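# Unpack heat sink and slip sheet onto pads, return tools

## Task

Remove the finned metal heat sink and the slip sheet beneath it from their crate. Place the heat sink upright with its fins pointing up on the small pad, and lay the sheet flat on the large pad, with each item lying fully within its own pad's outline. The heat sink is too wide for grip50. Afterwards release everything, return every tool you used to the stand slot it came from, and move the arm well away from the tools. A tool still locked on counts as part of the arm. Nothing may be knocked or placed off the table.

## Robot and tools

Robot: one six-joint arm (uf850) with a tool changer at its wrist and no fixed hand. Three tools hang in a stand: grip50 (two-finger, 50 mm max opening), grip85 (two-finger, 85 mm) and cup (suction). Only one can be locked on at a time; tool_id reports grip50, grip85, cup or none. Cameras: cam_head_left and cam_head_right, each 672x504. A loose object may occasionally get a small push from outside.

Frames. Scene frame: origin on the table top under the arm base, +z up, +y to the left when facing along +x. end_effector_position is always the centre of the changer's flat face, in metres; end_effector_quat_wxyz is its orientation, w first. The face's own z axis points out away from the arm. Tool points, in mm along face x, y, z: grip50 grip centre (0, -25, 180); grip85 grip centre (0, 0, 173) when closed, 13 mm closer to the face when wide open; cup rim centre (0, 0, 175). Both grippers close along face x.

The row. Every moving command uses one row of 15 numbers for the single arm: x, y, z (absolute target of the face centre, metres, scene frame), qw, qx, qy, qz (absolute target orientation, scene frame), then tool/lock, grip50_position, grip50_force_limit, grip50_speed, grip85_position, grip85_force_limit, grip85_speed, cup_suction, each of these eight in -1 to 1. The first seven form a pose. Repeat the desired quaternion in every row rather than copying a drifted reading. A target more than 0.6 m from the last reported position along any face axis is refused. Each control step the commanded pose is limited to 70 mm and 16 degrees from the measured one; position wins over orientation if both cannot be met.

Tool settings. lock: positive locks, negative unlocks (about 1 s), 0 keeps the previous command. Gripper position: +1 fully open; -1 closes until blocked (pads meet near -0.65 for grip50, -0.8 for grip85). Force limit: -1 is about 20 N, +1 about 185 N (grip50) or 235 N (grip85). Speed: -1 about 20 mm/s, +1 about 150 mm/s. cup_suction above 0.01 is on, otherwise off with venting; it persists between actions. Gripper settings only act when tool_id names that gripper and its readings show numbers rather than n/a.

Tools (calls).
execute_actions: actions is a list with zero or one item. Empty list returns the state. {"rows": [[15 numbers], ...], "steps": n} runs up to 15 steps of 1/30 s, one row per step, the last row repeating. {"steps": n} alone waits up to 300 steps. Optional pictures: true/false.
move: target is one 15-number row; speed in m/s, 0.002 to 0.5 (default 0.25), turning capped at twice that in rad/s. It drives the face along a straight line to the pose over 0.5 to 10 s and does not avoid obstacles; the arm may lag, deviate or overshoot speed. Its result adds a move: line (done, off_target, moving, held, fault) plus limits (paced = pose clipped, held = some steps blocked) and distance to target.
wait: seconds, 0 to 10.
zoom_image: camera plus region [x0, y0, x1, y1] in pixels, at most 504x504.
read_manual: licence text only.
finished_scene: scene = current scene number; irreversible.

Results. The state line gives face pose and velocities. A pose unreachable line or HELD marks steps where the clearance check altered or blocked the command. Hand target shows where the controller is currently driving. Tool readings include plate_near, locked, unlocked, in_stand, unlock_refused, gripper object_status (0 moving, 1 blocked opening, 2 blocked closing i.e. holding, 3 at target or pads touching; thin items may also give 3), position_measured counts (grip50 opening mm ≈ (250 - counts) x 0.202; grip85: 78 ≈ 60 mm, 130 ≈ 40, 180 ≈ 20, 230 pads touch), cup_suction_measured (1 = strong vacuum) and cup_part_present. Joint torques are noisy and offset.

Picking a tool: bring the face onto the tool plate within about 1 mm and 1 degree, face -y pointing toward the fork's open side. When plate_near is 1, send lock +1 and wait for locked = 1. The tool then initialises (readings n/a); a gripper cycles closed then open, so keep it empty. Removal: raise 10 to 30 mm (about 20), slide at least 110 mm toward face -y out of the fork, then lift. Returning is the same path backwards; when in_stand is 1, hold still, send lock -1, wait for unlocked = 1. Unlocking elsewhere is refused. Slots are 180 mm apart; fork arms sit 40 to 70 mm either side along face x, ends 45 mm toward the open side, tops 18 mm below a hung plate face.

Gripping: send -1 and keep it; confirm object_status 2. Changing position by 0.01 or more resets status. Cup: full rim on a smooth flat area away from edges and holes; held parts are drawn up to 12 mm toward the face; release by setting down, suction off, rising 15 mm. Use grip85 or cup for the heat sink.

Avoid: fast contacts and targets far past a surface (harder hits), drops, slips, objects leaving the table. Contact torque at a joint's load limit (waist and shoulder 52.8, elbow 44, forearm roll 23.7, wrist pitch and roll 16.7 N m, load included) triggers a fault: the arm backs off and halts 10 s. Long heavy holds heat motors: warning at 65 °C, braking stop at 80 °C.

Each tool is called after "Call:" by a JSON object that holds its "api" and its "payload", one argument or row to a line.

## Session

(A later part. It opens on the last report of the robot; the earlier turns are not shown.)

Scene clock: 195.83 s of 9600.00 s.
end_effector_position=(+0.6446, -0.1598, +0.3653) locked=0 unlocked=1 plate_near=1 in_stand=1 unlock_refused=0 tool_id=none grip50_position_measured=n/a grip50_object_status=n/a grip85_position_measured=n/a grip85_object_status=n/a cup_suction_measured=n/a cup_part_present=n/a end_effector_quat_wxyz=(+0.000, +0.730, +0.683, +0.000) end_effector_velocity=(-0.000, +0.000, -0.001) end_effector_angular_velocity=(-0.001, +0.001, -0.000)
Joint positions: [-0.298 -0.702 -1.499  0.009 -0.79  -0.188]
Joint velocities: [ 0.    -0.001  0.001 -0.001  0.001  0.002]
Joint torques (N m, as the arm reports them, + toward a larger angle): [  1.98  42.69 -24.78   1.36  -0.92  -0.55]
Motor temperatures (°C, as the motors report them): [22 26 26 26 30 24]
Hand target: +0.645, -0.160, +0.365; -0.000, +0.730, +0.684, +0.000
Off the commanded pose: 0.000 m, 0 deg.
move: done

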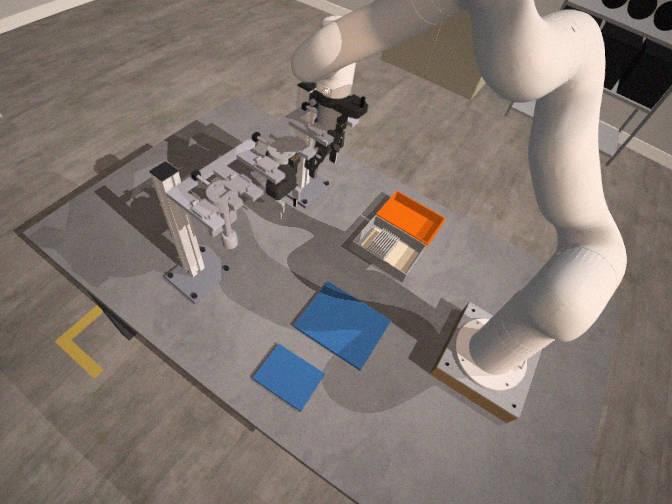

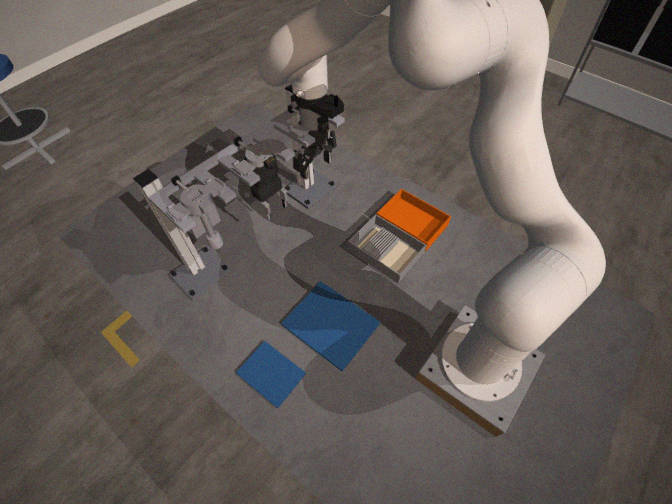

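Call:
{"api": "move", "payload": {
  "target": [0.6447,-0.1602,0.3648,0,0.7299,0.6835,0,1,1,0,0,1,0,0,0],
  "speed": 0.004
}}

Call:
{"api": "execute_actions", "payload": {
  "actions": [
    {"steps":30}
  ],
  "pictures": false
}}

Call:
{"api": "zoom_image", "payload": {
  "camera": "cam_head_left",
  "region": [340, 180, 460, 290]
}}

Call:
{"api": "zoom_image", "payload": {
  "camera": "cam_head_right",
  "region": [335, 180, 455, 290]
}}

Scene clock: 200.80 s of 9600.00 s.
end_effector_position=(+0.6447, -0.1599, +0.3647) locked=0 unlocked=0 plate_near=1 in_stand=1 unlock_refused=0 tool_id=none grip50_position_measured=n/a grip50_object_status=n/a grip85_position_measured=n/a grip85_object_status=n/a cup_suction_measured=n/a cup_part_present=n/a end_effector_quat_wxyz=(+0.000, +0.730, +0.684, -0.000) end_effector_velocity=(+0.000, -0.002, +0.002) end_effector_angular_velocity=(-0.003, -0.001, +0.001)
Joint positions: [-0.298 -0.703 -1.499  0.009 -0.79  -0.189]
Joint velocities: [-0.002  0.002 -0.002 -0.003 -0.003 -0.001]
Joint torques (N m, as the arm reports them, + toward a larger angle): [  4.45  38.13 -20.81   2.9   -2.    -0.52]
Motor temperatures (°C, as the motors report them): [22 26 26 26 30 24]
Hand target: +0.645, -0.160, +0.365; +0.000, +0.730, +0.684, -0.000
Off the commanded pose: 0.000 m, 0 deg.
move: done

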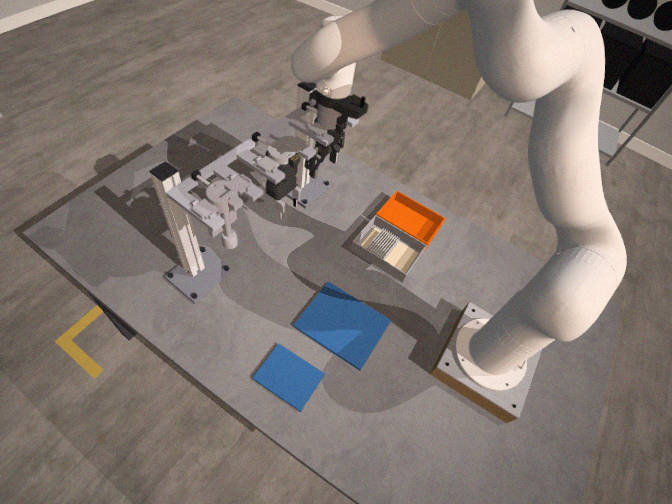

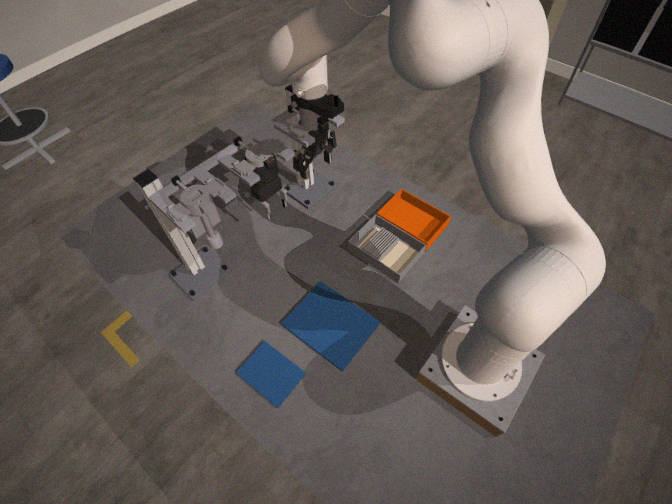

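Scene clock: 201.80 s of 9600.00 s.
end_effector_position=(+0.6447, -0.1601, +0.3649) locked=1 unlocked=0 plate_near=1 in_stand=1 unlock_refused=0 tool_id=grip85 grip50_position_measured=n/a grip50_object_status=n/a grip85_position_measured=n/a grip85_object_status=n/a cup_suction_measured=n/a cup_part_present=n/a end_effector_quat_wxyz=(-0.000, +0.730, +0.684, +0.000) end_effector_velocity=(+0.000, -0.000, +0.000) end_effector_angular_velocity=(+0.000, -0.001, +0.000)
Joint positions: [-0.298 -0.703 -1.499  0.009 -0.791 -0.189]
Joint velocities: [-0.     0.    -0.     0.     0.    -0.001]
Joint torques (N m, as the arm reports them, + toward a larger angle): [  0.15  42.87 -25.36   1.55  -1.09  -0.5 ]
Motor temperatures (°C, as the motors report them): [22 26 26 26 30 24]
Hand target: +0.645, -0.160, +0.365; +0.000, +0.730, +0.684, -0.000
Off the commanded pose: 0.000 m, 0 deg.
Steps of this call (steps 1 to 30: nothing new was sent). Readings (end_effector_position | what the end effector reports):
1: (+0.6447, -0.1599, +0.3647) | locked=0 unlocked=0 plate_near=1 in_stand=1 unlock_refused=0 tool_id=none grip50_position_measured=n/a grip50_object_status=n/a grip85_position_measured=n/a grip85_object_status=n/a cup_suction_measured=n/a cup_part_present=n/a
2: (+0.6447, -0.1599, +0.3647) | locked=0 unlocked=0 plate_near=1 in_stand=1 unlock_refused=0 tool_id=none grip50_position_measured=n/a grip50_object_status=n/a grip85_position_measured=n/a grip85_object_status=n/a cup_suction_measured=n/a cup_part_present=n/a
4: (+0.6447, -0.1599, +0.3647) | locked=0 unlocked=0 plate_near=1 in_stand=1 unlock_refused=0 tool_id=none grip50_position_measured=n/a grip50_object_status=n/a grip85_position_measured=n/a grip85_object_status=n/a cup_suction_measured=n/a cup_part_present=n/a
8: (+0.6447, -0.1600, +0.3650) | locked=1 unlocked=0 plate_near=1 in_stand=1 unlock_refused=0 tool_id=grip85 grip50_position_measured=n/a grip50_object_status=n/a grip85_position_measured=n/a grip85_object_status=n/a cup_suction_measured=n/a cup_part_present=n/a
30: the state above

Region (340, 180, 460, 290) of cam_head_left's 672x504 image, scaled by 4.200, with more detail than that image has; it fills the top 462 rows of this view, and the rest is white.

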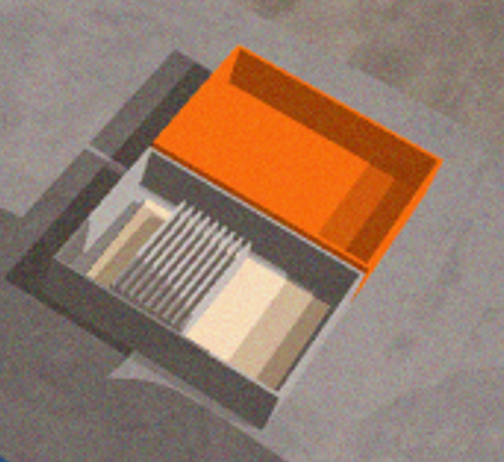

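Region (335, 180, 455, 290) of cam_head_right's 672x504 image, scaled by 4.200, with more detail than that image has; it fills the top 462 rows of this view, and the rest is white.

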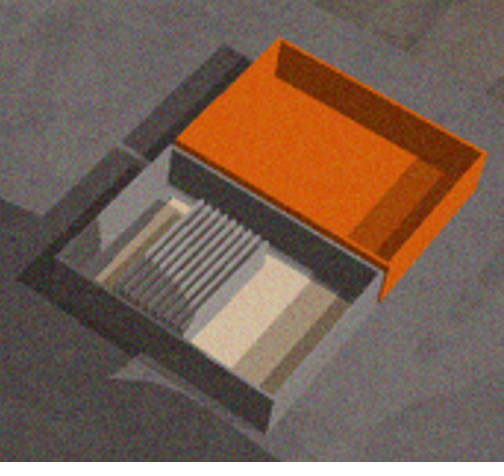

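Call:
{"api": "move", "payload": {
  "target": [0.6447,-0.1602,0.385,0,0.7299,0.6835,0,0,1,0,0,1,0,0,0],
  "speed": 0.04
}}

Call:
{"api": "move", "payload": {
  "target": [0.515,-0.1517,0.385,0,0.7299,0.6835,0,0,1,0,0,1,0,0,0],
  "speed": 0.1
}}

Call:
{"api": "move", "payload": {
  "target": [0.43,-0.16,0.27,0,1,0,0,0,1,0,0,1,0,0,0],
  "speed": 0.3
}}

Call:
{"api": "zoom_image", "payload": {
  "camera": "cam_head_left",
  "region": [320, 150, 480, 290]
}}

Call:
{"api": "zoom_image", "payload": {
  "camera": "cam_head_right",
  "region": [310, 150, 470, 290]
}}

Scene clock: 208.43 s of 9600.00 s.
end_effector_position=(+0.6445, -0.1602, +0.3847) locked=1 unlocked=0 plate_near=1 in_stand=0 unlock_refused=0 tool_id=grip85 grip50_position_measured=n/a grip50_object_status=n/a grip85_position_measured=3 grip85_object_status=3 cup_suction_measured=n/a cup_part_present=n/a end_effector_quat_wxyz=(-0.000, +0.730, +0.683, -0.000) end_effector_velocity=(-0.000, -0.000, +0.001) end_effector_angular_velocity=(-0.001, +0.001, +0.001)
Joint positions: [-0.299 -0.681 -1.512  0.008 -0.826 -0.188]
Joint velocities: [ 0.     0.001 -0.001 -0.001 -0.003 -0.   ]
Joint torques (N m, as the arm reports them, + toward a larger angle): [ -1.83  53.88 -35.06   0.61  -0.26  -0.63]
Motor temperatures (°C, as the motors report them): [22 26 26 26 30 24]
Hand target: +0.645, -0.160, +0.385; +0.000, +0.730, +0.683, -0.000
Off the commanded pose: 0.000 m, 0 deg.
move: done

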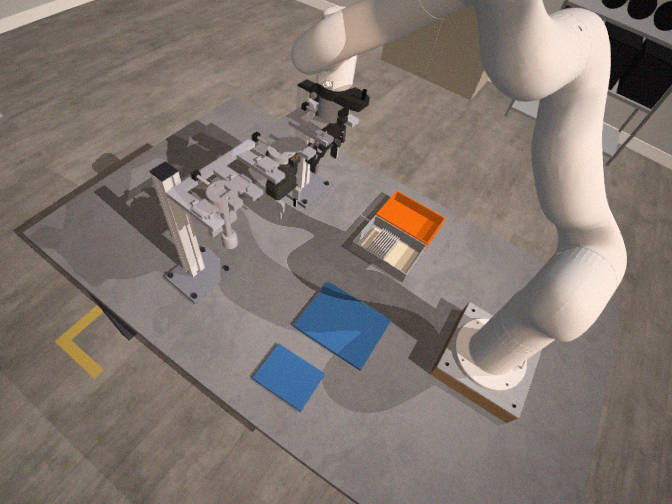

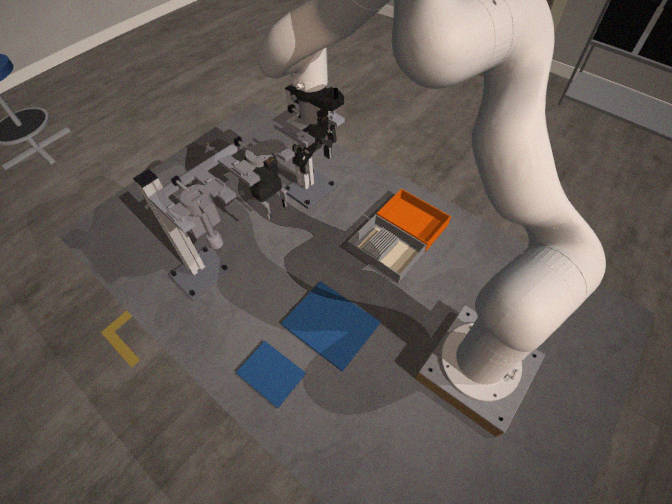

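Scene clock: 210.17 s of 9600.00 s.
end_effector_position=(+0.5154, -0.1516, +0.3845) locked=1 unlocked=0 plate_near=1 in_stand=0 unlock_refused=0 tool_id=grip85 grip50_position_measured=n/a grip50_object_status=n/a grip85_position_measured=3 grip85_object_status=3 cup_suction_measured=n/a cup_part_present=n/a end_effector_quat_wxyz=(+0.000, +0.730, +0.684, +0.000) end_effector_velocity=(-0.002, +0.000, -0.001) end_effector_angular_velocity=(+0.001, +0.001, +0.000)
Joint positions: [-0.343 -0.391 -1.077  0.011 -0.679 -0.235]
Joint velocities: [-0.001  0.003  0.006  0.     0.001 -0.001]
Joint torques (N m, as the arm reports them, + toward a larger angle): [ -2.06  41.52 -33.29   0.47  -0.23  -0.6 ]
Motor temperatures (°C, as the motors report them): [22 26 26 26 30 24]
Hand target: +0.515, -0.152, +0.384; -0.000, +0.730, +0.684, -0.000
Off the commanded pose: 0.001 m, 0 deg.
move: done

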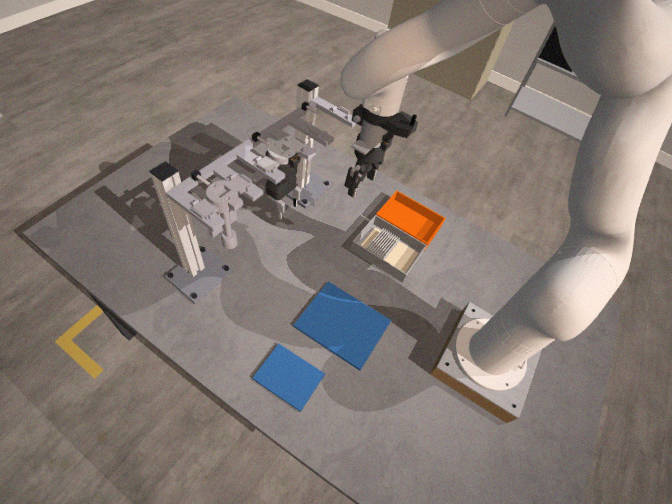

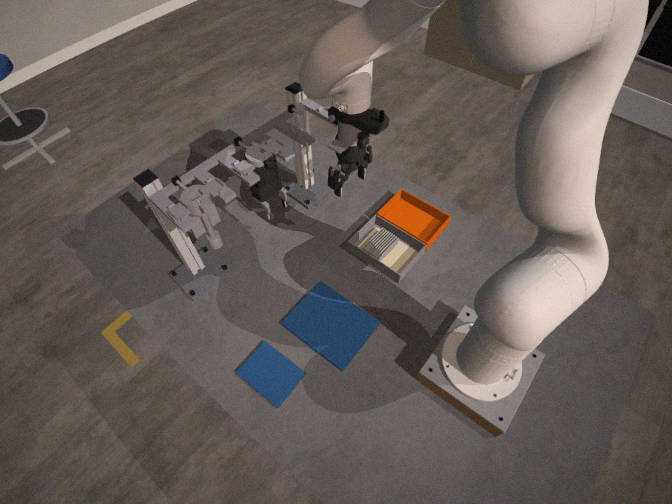

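Scene clock: 213.17 s of 9600.00 s.
end_effector_position=(+0.4307, -0.1601, +0.2696) locked=1 unlocked=0 plate_near=1 in_stand=0 unlock_refused=0 tool_id=grip85 grip50_position_measured=n/a grip50_object_status=n/a grip85_position_measured=3 grip85_object_status=3 cup_suction_measured=n/a cup_part_present=n/a end_effector_quat_wxyz=(-0.000, +1.000, +0.001, +0.000) end_effector_velocity=(-0.000, +0.000, -0.001) end_effector_angular_velocity=(-0.004, +0.002, -0.009)
Joint positions: [-0.412 -0.435 -0.803  0.022 -0.363  1.187]
Joint velocities: [ 0.002 -0.     0.001 -0.013  0.001  0.023]
Joint torques (N m, as the arm reports them, + toward a larger angle): [ -1.92  37.58 -26.14   0.21  -0.27  -0.68]
Motor temperatures (°C, as the motors report them): [22 26 26 26 30 24]
Hand target: +0.431, -0.160, +0.269; -0.000, +1.000, +0.000, +0.000
Off the commanded pose: 0.001 m, 0 deg.
move: done

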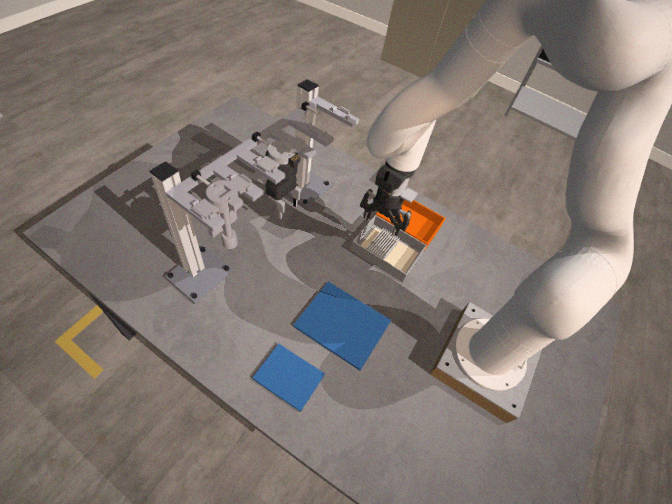

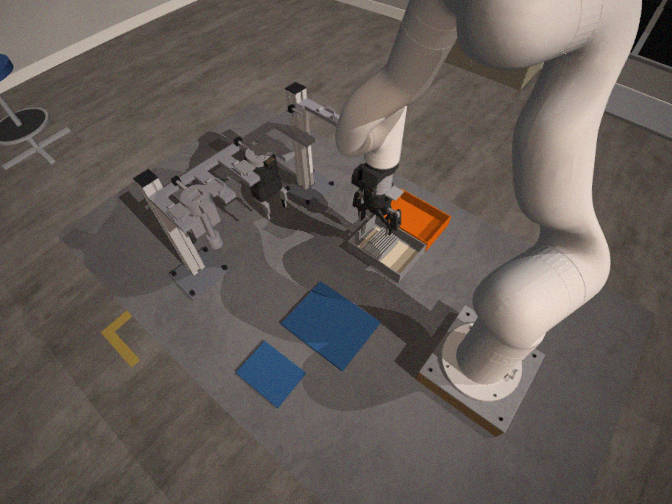

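Region (320, 150, 480, 290) of cam_head_left's 672x504 image, scaled by 3.150, with more detail than that image has; it fills the top 441 rows of this view, and the rest is white.

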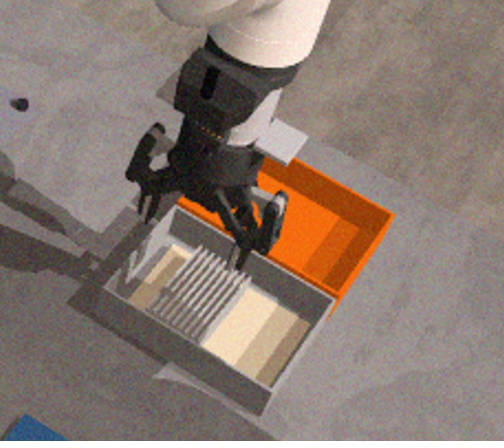

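Region (310, 150, 470, 290) of cam_head_right's 672x504 image, scaled by 3.150, with more detail than that image has; it fills the top 441 rows of this view, and the rest is white.

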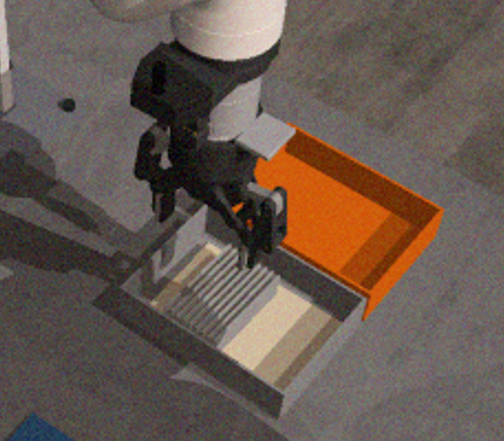

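Call:
{"api": "move", "payload": {
  "target": [0.419,-0.162,0.238,0,1,0,0,0,1,0,0,1,0,0,0],
  "speed": 0.05
}}

Call:
{"api": "zoom_image", "payload": {
  "camera": "cam_head_left",
  "region": [340, 190, 440, 285]
}}

Call:
{"api": "zoom_image", "payload": {
  "camera": "cam_head_right",
  "region": [335, 190, 435, 285]
}}

Scene clock: 220.20 s of 9600.00 s.
end_effector_position=(+0.4193, -0.1620, +0.2381) locked=1 unlocked=0 plate_near=1 in_stand=0 unlock_refused=0 tool_id=grip85 grip50_position_measured=n/a grip50_object_status=n/a grip85_position_measured=3 grip85_object_status=3 cup_suction_measured=n/a cup_part_present=n/a end_effector_quat_wxyz=(-0.000, +1.000, +0.000, +0.000) end_effector_velocity=(-0.000, -0.001, -0.001) end_effector_angular_velocity=(-0.001, -0.001, +0.001)
Joint positions: [-0.425 -0.489 -0.776  0.026 -0.283  1.172]
Joint velocities: [-0.001 -0.003  0.001  0.     0.005 -0.003]
Joint torques (N m, as the arm reports them, + toward a larger angle): [ -2.35  37.07 -24.03   0.28  -0.29  -0.7 ]
Motor temperatures (°C, as the motors report them): [22 26 26 26 30 24]
Hand target: +0.419, -0.162, +0.238; -0.000, +1.000, +0.000, +0.000
Off the commanded pose: 0.000 m, 0 deg.
move: done

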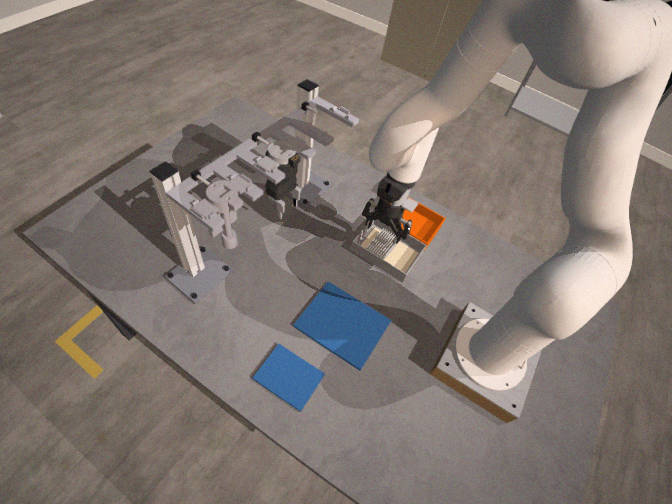

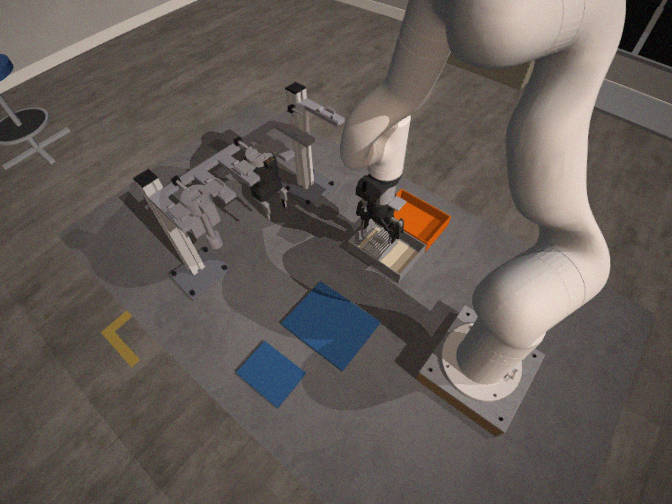

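Region (340, 190, 440, 285) of cam_head_left's 672x504 image, scaled by 5.040, with more detail than that image has; it fills the top 479 rows of this view, and the rest is white.

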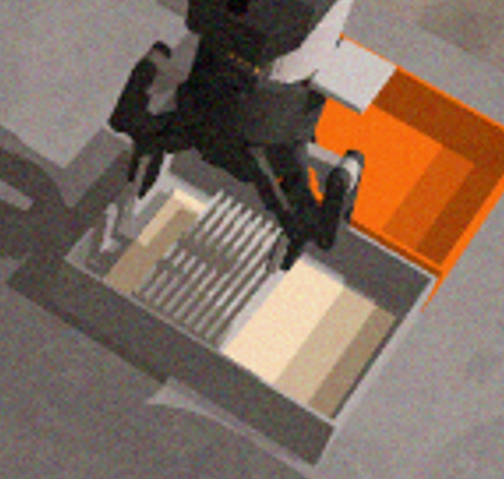

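Region (335, 190, 435, 285) of cam_head_right's 672x504 image, scaled by 5.040, with more detail than that image has; it fills the top 479 rows of this view, and the rest is white.

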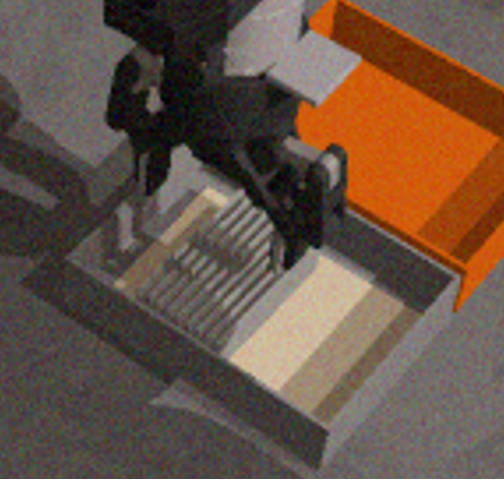

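Call:
{"api": "move", "payload": {
  "target": [0.417,-0.162,0.218,0,1,0,0,0,1,0,0,0.75,0,0,0],
  "speed": 0.02
}}

Call:
{"api": "zoom_image", "payload": {
  "camera": "cam_head_left",
  "region": [340, 190, 440, 285]
}}

Call:
{"api": "zoom_image", "payload": {
  "camera": "cam_head_right",
  "region": [335, 190, 435, 285]
}}

Scene clock: 226.73 s of 9600.00 s.
end_effector_position=(+0.4174, -0.1621, +0.2192) locked=1 unlocked=0 plate_near=1 in_stand=0 unlock_refused=0 tool_id=grip85 grip50_position_measured=n/a grip50_object_status=n/a grip85_position_measured=35 grip85_object_status=3 cup_suction_measured=n/a cup_part_present=n/a end_effector_quat_wxyz=(-0.000, +1.000, -0.000, -0.000) end_effector_velocity=(+0.000, -0.000, -0.001) end_effector_angular_velocity=(-0.000, +0.000, +0.001)
Joint positions: [-0.426 -0.531 -0.776  0.03  -0.242  1.166]
Joint velocities: [ 0.    -0.004 -0.001 -0.001  0.003 -0.   ]
Joint torques (N m, as the arm reports them, + toward a larger angle): [ -1.9   24.52 -16.71   0.61   3.42  -0.68]
Motor temperatures (°C, as the motors report them): [22 26 26 26 30 24]
Hand target: +0.417, -0.162, +0.218; -0.000, +1.000, +0.000, +0.000
Off the commanded pose: 0.001 m, 0 deg.
move: done

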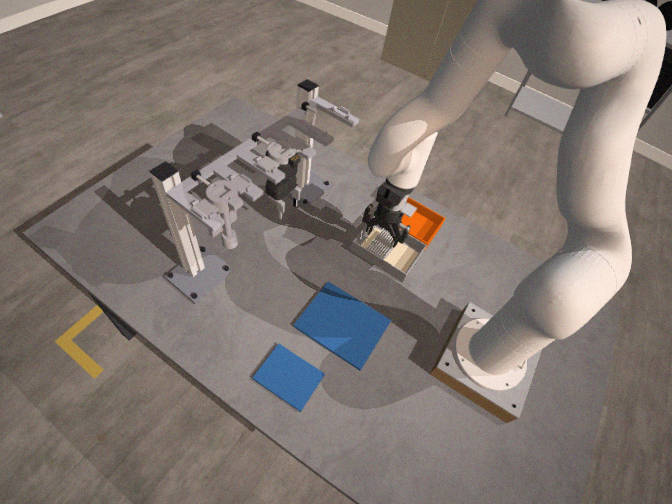

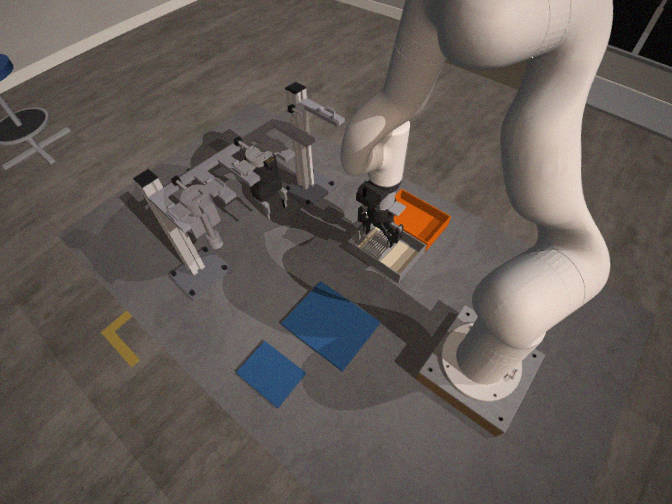

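Region (340, 190, 440, 285) of cam_head_left's 672x504 image, scaled by 5.040, with more detail than that image has; it fills the top 479 rows of this view, and the rest is white.

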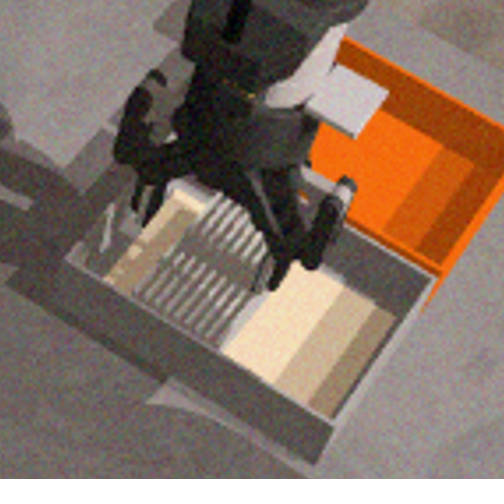

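Region (335, 190, 435, 285) of cam_head_right's 672x504 image, scaled by 5.040, with more detail than that image has; it fills the top 479 rows of this view, and the rest is white.

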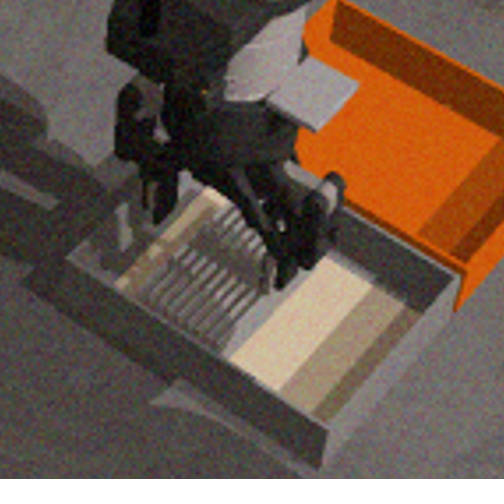

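Call:
{"api": "move", "payload": {
  "target": [0.409,-0.159,0.225,0,1,0,0,0,1,0,0,0.8,0,0,0],
  "speed": 0.02
}}

Call:
{"api": "move", "payload": {
  "target": [0.409,-0.159,0.214,0,1,0,0,0,1,0,0,0.8,0,0,0],
  "speed": 0.01
}}

Call:
{"api": "zoom_image", "payload": {
  "camera": "cam_head_left",
  "region": [340, 190, 440, 285]
}}

Scene clock: 231.53 s of 9600.00 s.
end_effector_position=(+0.4091, -0.1590, +0.2248) locked=1 unlocked=0 plate_near=1 in_stand=0 unlock_refused=0 tool_id=grip85 grip50_position_measured=n/a grip50_object_status=n/a grip85_position_measured=28 grip85_object_status=3 cup_suction_measured=n/a cup_part_present=n/a end_effector_quat_wxyz=(-0.000, +1.000, -0.000, -0.000) end_effector_velocity=(-0.001, +0.000, +0.001) end_effector_angular_velocity=(-0.000, -0.000, -0.000)
Joint positions: [-0.427 -0.503 -0.749  0.029 -0.241  1.166]
Joint velocities: [-0.     0.005  0.004 -0.    -0.001 -0.   ]
Joint torques (N m, as the arm reports them, + toward a larger angle): [ -1.99  37.18 -23.38   0.24  -0.25  -0.69]
Motor temperatures (°C, as the motors report them): [22 26 26 26 30 24]
Hand target: +0.409, -0.159, +0.225; +0.000, +1.000, -0.000, -0.000
Off the commanded pose: 0.000 m, 0 deg.
move: done

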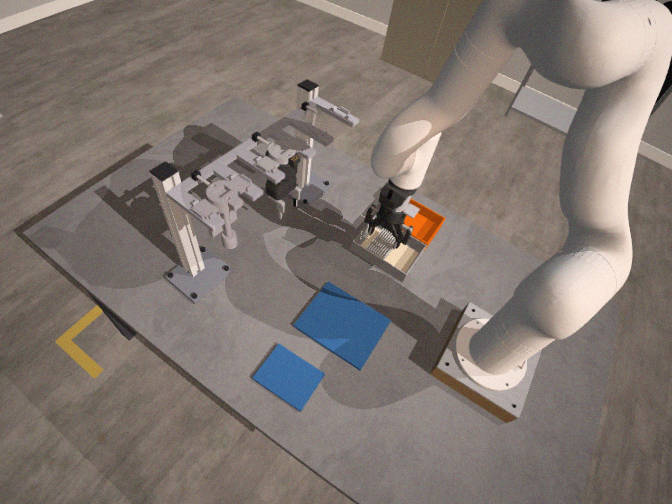

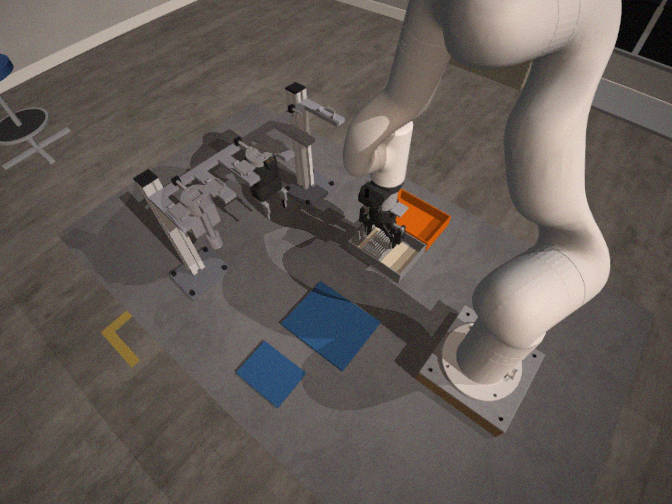

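Scene clock: 232.83 s of 9600.00 s.
end_effector_position=(+0.4090, -0.1590, +0.2141) locked=1 unlocked=0 plate_near=1 in_stand=0 unlock_refused=0 tool_id=grip85 grip50_position_measured=n/a grip50_object_status=n/a grip85_position_measured=28 grip85_object_status=3 cup_suction_measured=n/a cup_part_present=n/a end_effector_quat_wxyz=(-0.000, +1.000, +0.000, -0.000) end_effector_velocity=(+0.000, +0.000, -0.002) end_effector_angular_velocity=(+0.001, +0.000, -0.003)
Joint positions: [-0.426 -0.529 -0.752  0.033 -0.218  1.163]
Joint velocities: [ 0.001 -0.005 -0.001  0.003  0.003  0.   ]
Joint torques (N m, as the arm reports them, + toward a larger angle): [ -2.35  38.53 -22.3    0.14  -0.28  -0.62]
Motor temperatures (°C, as the motors report them): [22 26 26 26 30 24]
Hand target: +0.409, -0.159, +0.214; -0.000, +1.000, +0.000, +0.000
Off the commanded pose: 0.000 m, 0 deg.
move: done

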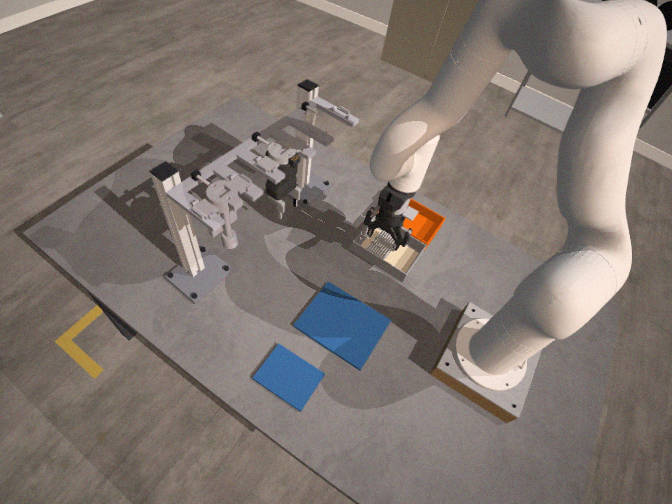

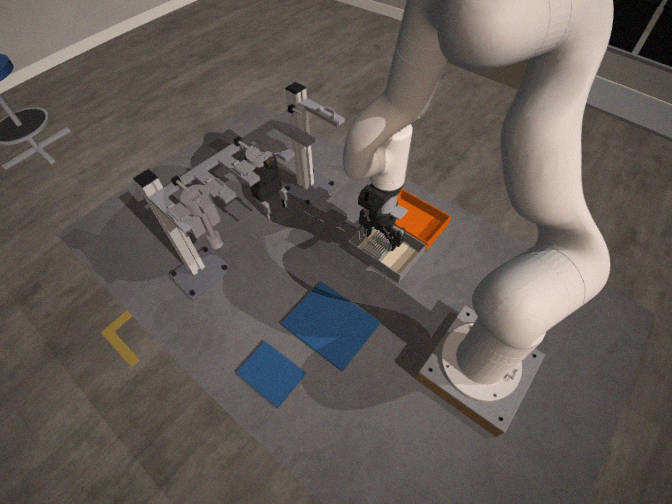

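Region (340, 190, 440, 285) of cam_head_left's 672x504 image, scaled by 5.040, with more detail than that image has; it fills the top 479 rows of this view, and the rest is white.

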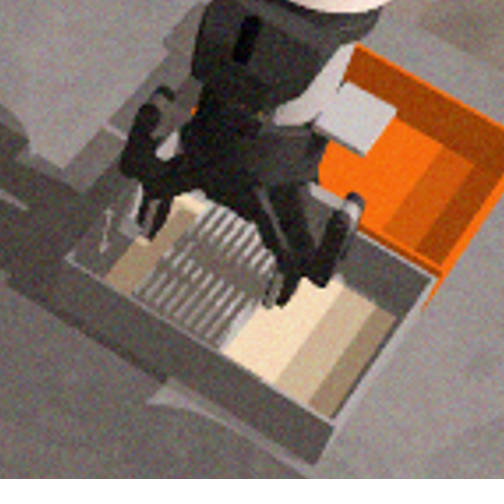

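Call:
{"api": "move", "payload": {
  "target": [0.409,-0.159,0.198,0,1,0,0,0,1,0,0,0.8,0,0,0],
  "speed": 0.015
}}

Call:
{"api": "move", "payload": {
  "target": [0.409,-0.159,0.198,0,1,0,0,0,1,0,0,-1,-0.3,-0.7,0],
  "speed": 0.015
}}

Scene clock: 237.50 s of 9600.00 s.
end_effector_position=(+0.4091, -0.1590, +0.1981) locked=1 unlocked=0 plate_near=1 in_stand=0 unlock_refused=0 tool_id=grip85 grip50_position_measured=n/a grip50_object_status=n/a grip85_position_measured=28 grip85_object_status=3 cup_suction_measured=n/a cup_part_present=n/a end_effector_quat_wxyz=(-0.000, +1.000, +0.000, +0.000) end_effector_velocity=(+0.001, -0.000, -0.001) end_effector_angular_velocity=(-0.001, -0.002, -0.001)
Joint positions: [-0.426 -0.569 -0.758  0.039 -0.184  1.157]
Joint velocities: [-0.    -0.002 -0.001  0.003  0.003 -0.002]
Joint torques (N m, as the arm reports them, + toward a larger angle): [ -1.44  38.08 -21.44   0.17  -0.29  -0.67]
Motor temperatures (°C, as the motors report them): [22 26 26 26 30 24]
Hand target: +0.409, -0.159, +0.198; -0.000, +1.000, +0.000, +0.000
Off the commanded pose: 0.000 m, 0 deg.
move: done

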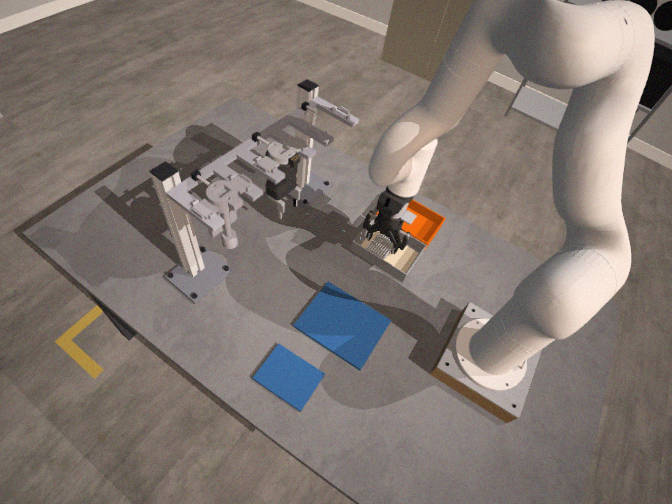

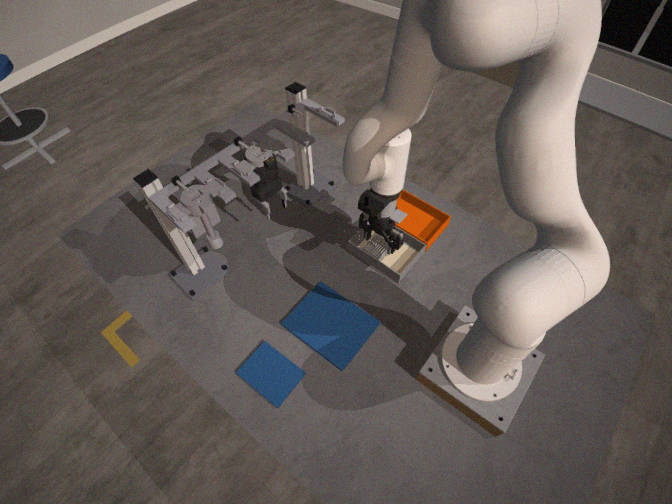

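Scene clock: 238.33 s of 9600.00 s.
end_effector_position=(+0.4092, -0.1591, +0.1983) locked=1 unlocked=0 plate_near=1 in_stand=0 unlock_refused=0 tool_id=grip85 grip50_position_measured=n/a grip50_object_status=n/a grip85_position_measured=80 grip85_object_status=2 cup_suction_measured=n/a cup_part_present=n/a end_effector_quat_wxyz=(+0.000, +1.000, -0.000, +0.000) end_effector_velocity=(-0.000, -0.000, -0.000) end_effector_angular_velocity=(-0.000, +0.001, -0.000)
Joint positions: [-0.426 -0.568 -0.758  0.038 -0.184  1.158]
Joint velocities: [-0.001 -0.001  0.    -0.002  0.     0.002]
Joint torques (N m, as the arm reports them, + toward a larger angle): [ -1.71  32.3  -18.56  -0.04   0.3   -0.7 ]
Motor temperatures (°C, as the motors report them): [22 26 26 26 30 24]
Hand target: +0.409, -0.159, +0.198; -0.000, +1.000, +0.000, -0.000
Off the commanded pose: 0.000 m, 0 deg.
move: done

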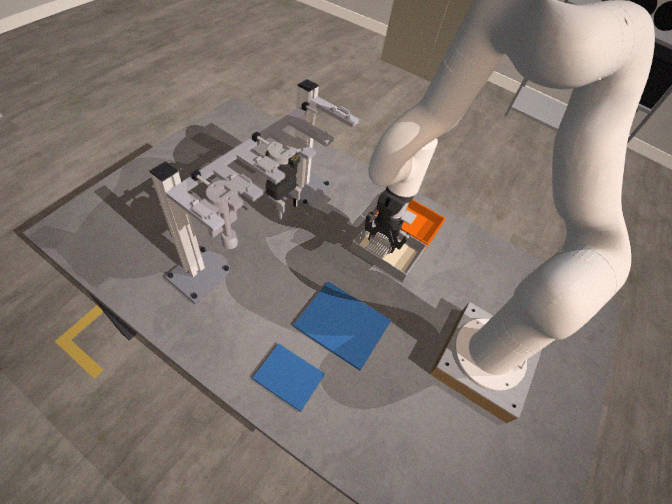

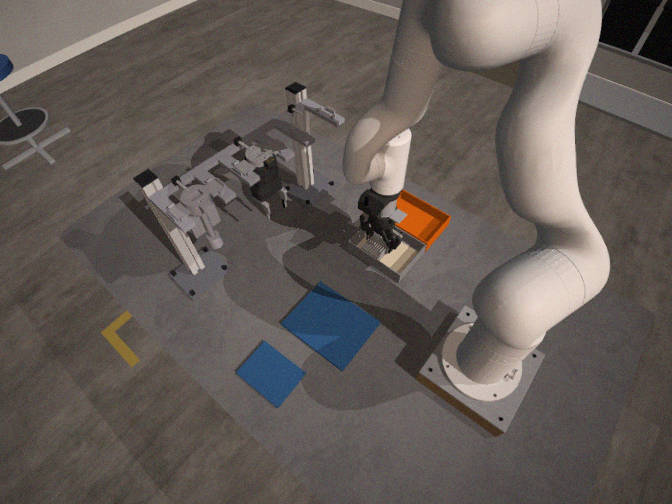

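Call:
{"api": "move", "payload": {
  "target": [0.409,-0.159,0.27,0,1,0,0,0,1,0,0,-1,-0.3,-0.7,0],
  "speed": 0.06
}}

Call:
{"api": "move", "payload": {
  "target": [0.40,0.33,0.23,0,1,0,0,0,1,0,0,-1,-0.3,-0.7,0],
  "speed": 0.2
}}

Scene clock: 250.47 s of 9600.00 s.
end_effector_position=(+0.4086, -0.1589, +0.2699) locked=1 unlocked=0 plate_near=1 in_stand=0 unlock_refused=0 tool_id=grip85 grip50_position_measured=n/a grip50_object_status=n/a grip85_position_measured=80 grip85_object_status=2 cup_suction_measured=n/a cup_part_present=n/a end_effector_quat_wxyz=(+0.000, +1.000, -0.000, -0.000) end_effector_velocity=(-0.000, -0.000, +0.001) end_effector_angular_velocity=(+0.000, -0.000, -0.001)
Joint positions: [-0.427 -0.396 -0.744  0.02  -0.342  1.176]
Joint velocities: [-0.     0.003 -0.     0.001 -0.003 -0.   ]
Joint torques (N m, as the arm reports them, + toward a larger angle): [ -1.95  36.51 -26.33   0.23  -0.29  -0.61]
Motor temperatures (°C, as the motors report them): [22 26 26 26 30 24]
Hand target: +0.409, -0.159, +0.270; +0.000, +1.000, -0.000, -0.000
Off the commanded pose: 0.000 m, 0 deg.
move: done

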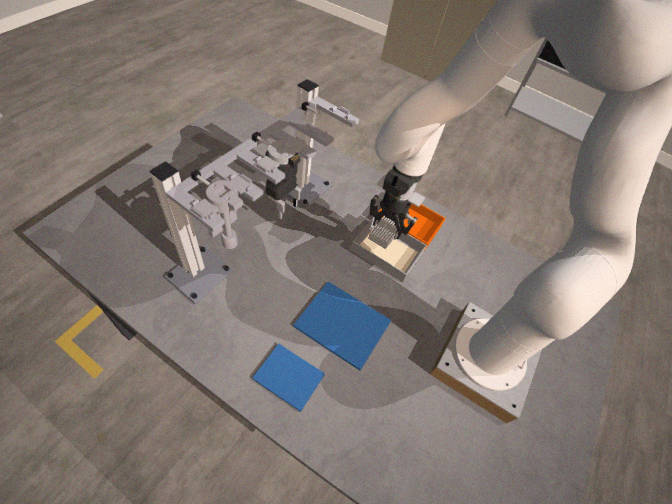

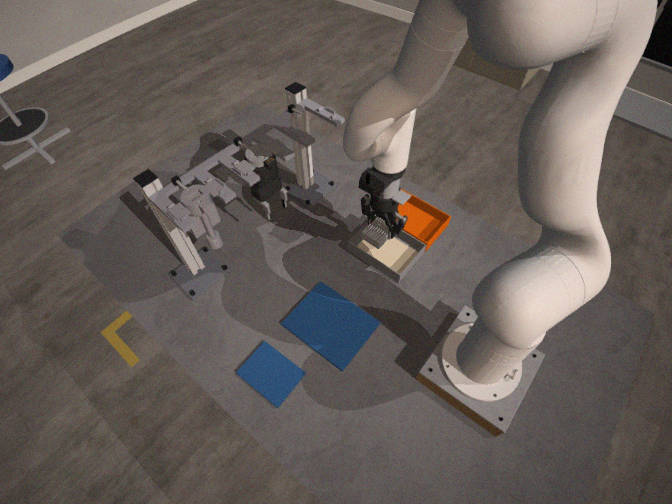

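Scene clock: 253.40 s of 9600.00 s.
end_effector_position=(+0.4006, +0.3316, +0.2303) locked=1 unlocked=0 plate_near=1 in_stand=0 unlock_refused=0 tool_id=grip85 grip50_position_measured=n/a grip50_object_status=n/a grip85_position_measured=80 grip85_object_status=2 cup_suction_measured=n/a cup_part_present=n/a end_effector_quat_wxyz=(-0.003, +1.000, -0.000, -0.000) end_effector_velocity=(+0.001, +0.002, +0.000) end_effector_angular_velocity=(-0.001, -0.003, +0.002)
Joint positions: [ 0.64  -0.617 -0.978  0.012 -0.349  2.251]
Joint velocities: [ 0.003 -0.003 -0.006 -0.008 -0.001  0.009]
Joint torques (N m, as the arm reports them, + toward a larger angle): [ -1.29  44.93 -27.04   0.19  -0.23  -0.59]
Motor temperatures (°C, as the motors report them): [22 26 26 26 30 24]
Hand target: +0.401, +0.332, +0.230; -0.003, +1.000, -0.000, +0.000
Off the commanded pose: 0.002 m, 0 deg.
move: done

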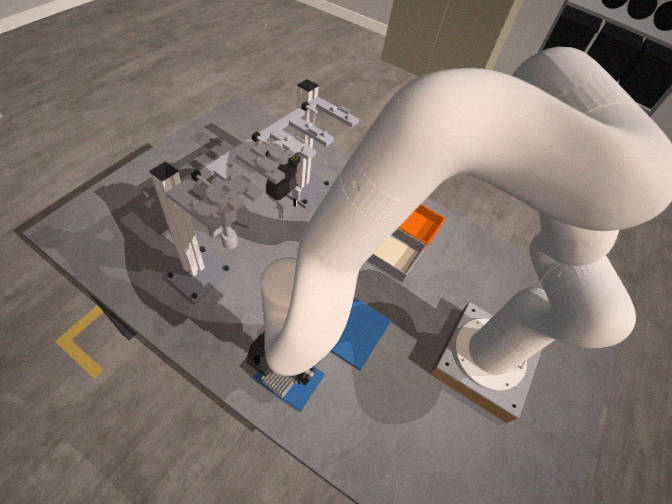

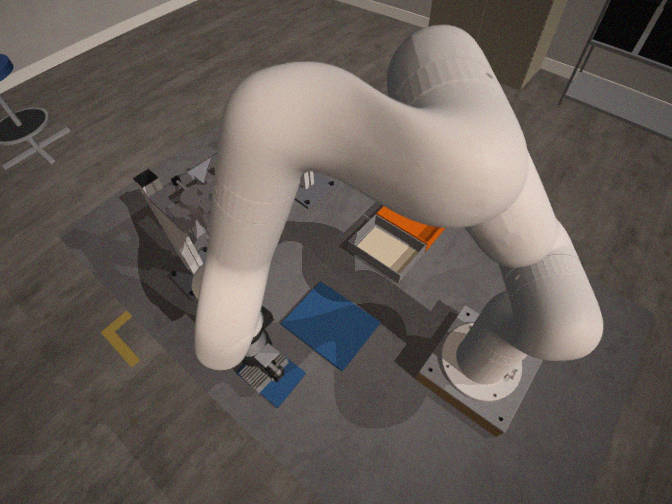

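Call:
{"api": "move", "payload": {
  "target": [0.385,0.31,0.205,0,1,0,0,0,1,0,0,-1,-0.3,-0.7,0],
  "speed": 0.05
}}

Call:
{"api": "zoom_image", "payload": {
  "camera": "cam_head_left",
  "region": [230, 320, 350, 420]
}}

Call:
{"api": "zoom_image", "payload": {
  "camera": "cam_head_right",
  "region": [210, 320, 330, 420]
}}

Scene clock: 257.10 s of 9600.00 s.
end_effector_position=(+0.3852, +0.3103, +0.2050) locked=1 unlocked=0 plate_near=1 in_stand=0 unlock_refused=0 tool_id=grip85 grip50_position_measured=n/a grip50_object_status=n/a grip85_position_measured=80 grip85_object_status=2 cup_suction_measured=n/a cup_part_present=n/a end_effector_quat_wxyz=(-0.000, +1.000, +0.000, +0.000) end_effector_velocity=(+0.000, -0.001, -0.001) end_effector_angular_velocity=(+0.001, -0.002, -0.000)
Joint positions: [ 0.628 -0.63  -0.911 -0.002 -0.272  2.252]
Joint velocities: [-0.001  0.     0.002 -0.001  0.005  0.   ]
Joint torques (N m, as the arm reports them, + toward a larger angle): [ -1.53  44.15 -24.65   0.22  -0.23  -0.61]
Motor temperatures (°C, as the motors report them): [22 26 26 26 30 24]
Hand target: +0.385, +0.310, +0.205; -0.000, +1.000, +0.000, -0.000
Off the commanded pose: 0.000 m, 0 deg.
move: done

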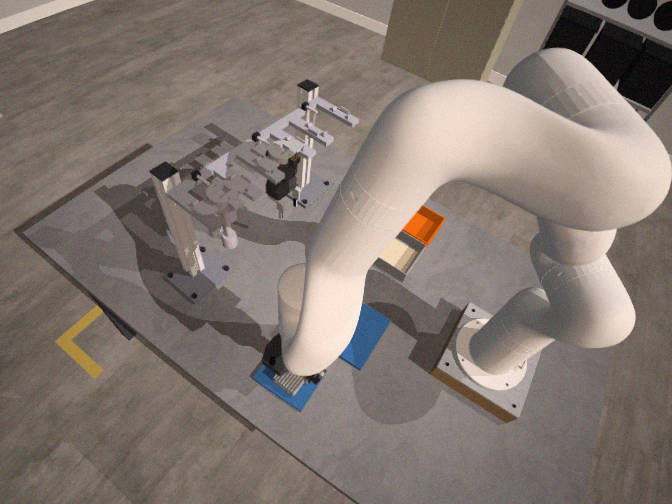

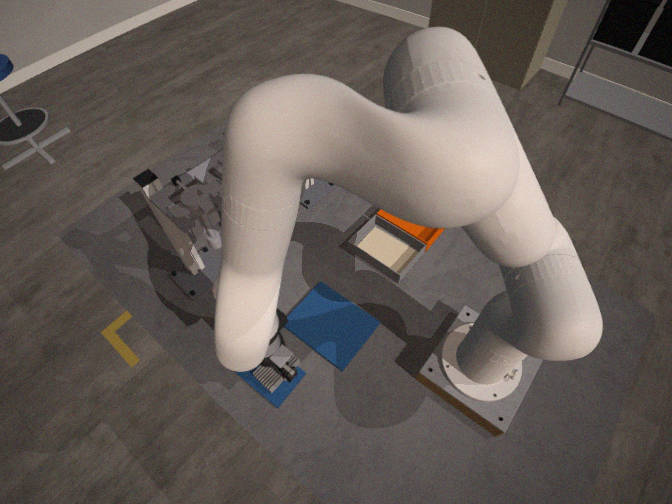

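Region (230, 320, 350, 420) of cam_head_left's 672x504 image, scaled by 4.200, with more detail than that image has.

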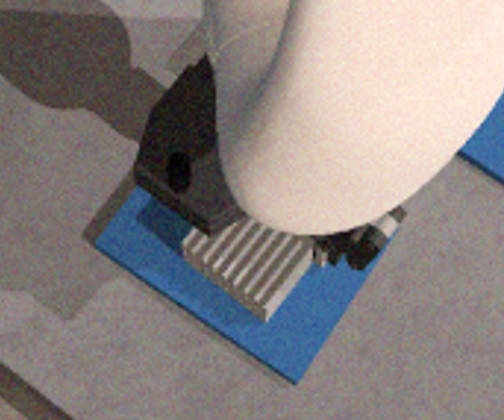

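Region (210, 320, 330, 420) of cam_head_right's 672x504 image, scaled by 4.200, with more detail than that image has.

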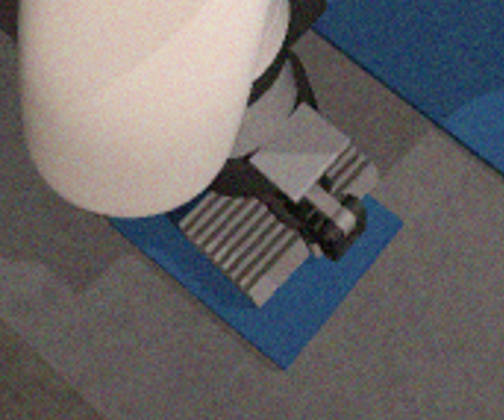

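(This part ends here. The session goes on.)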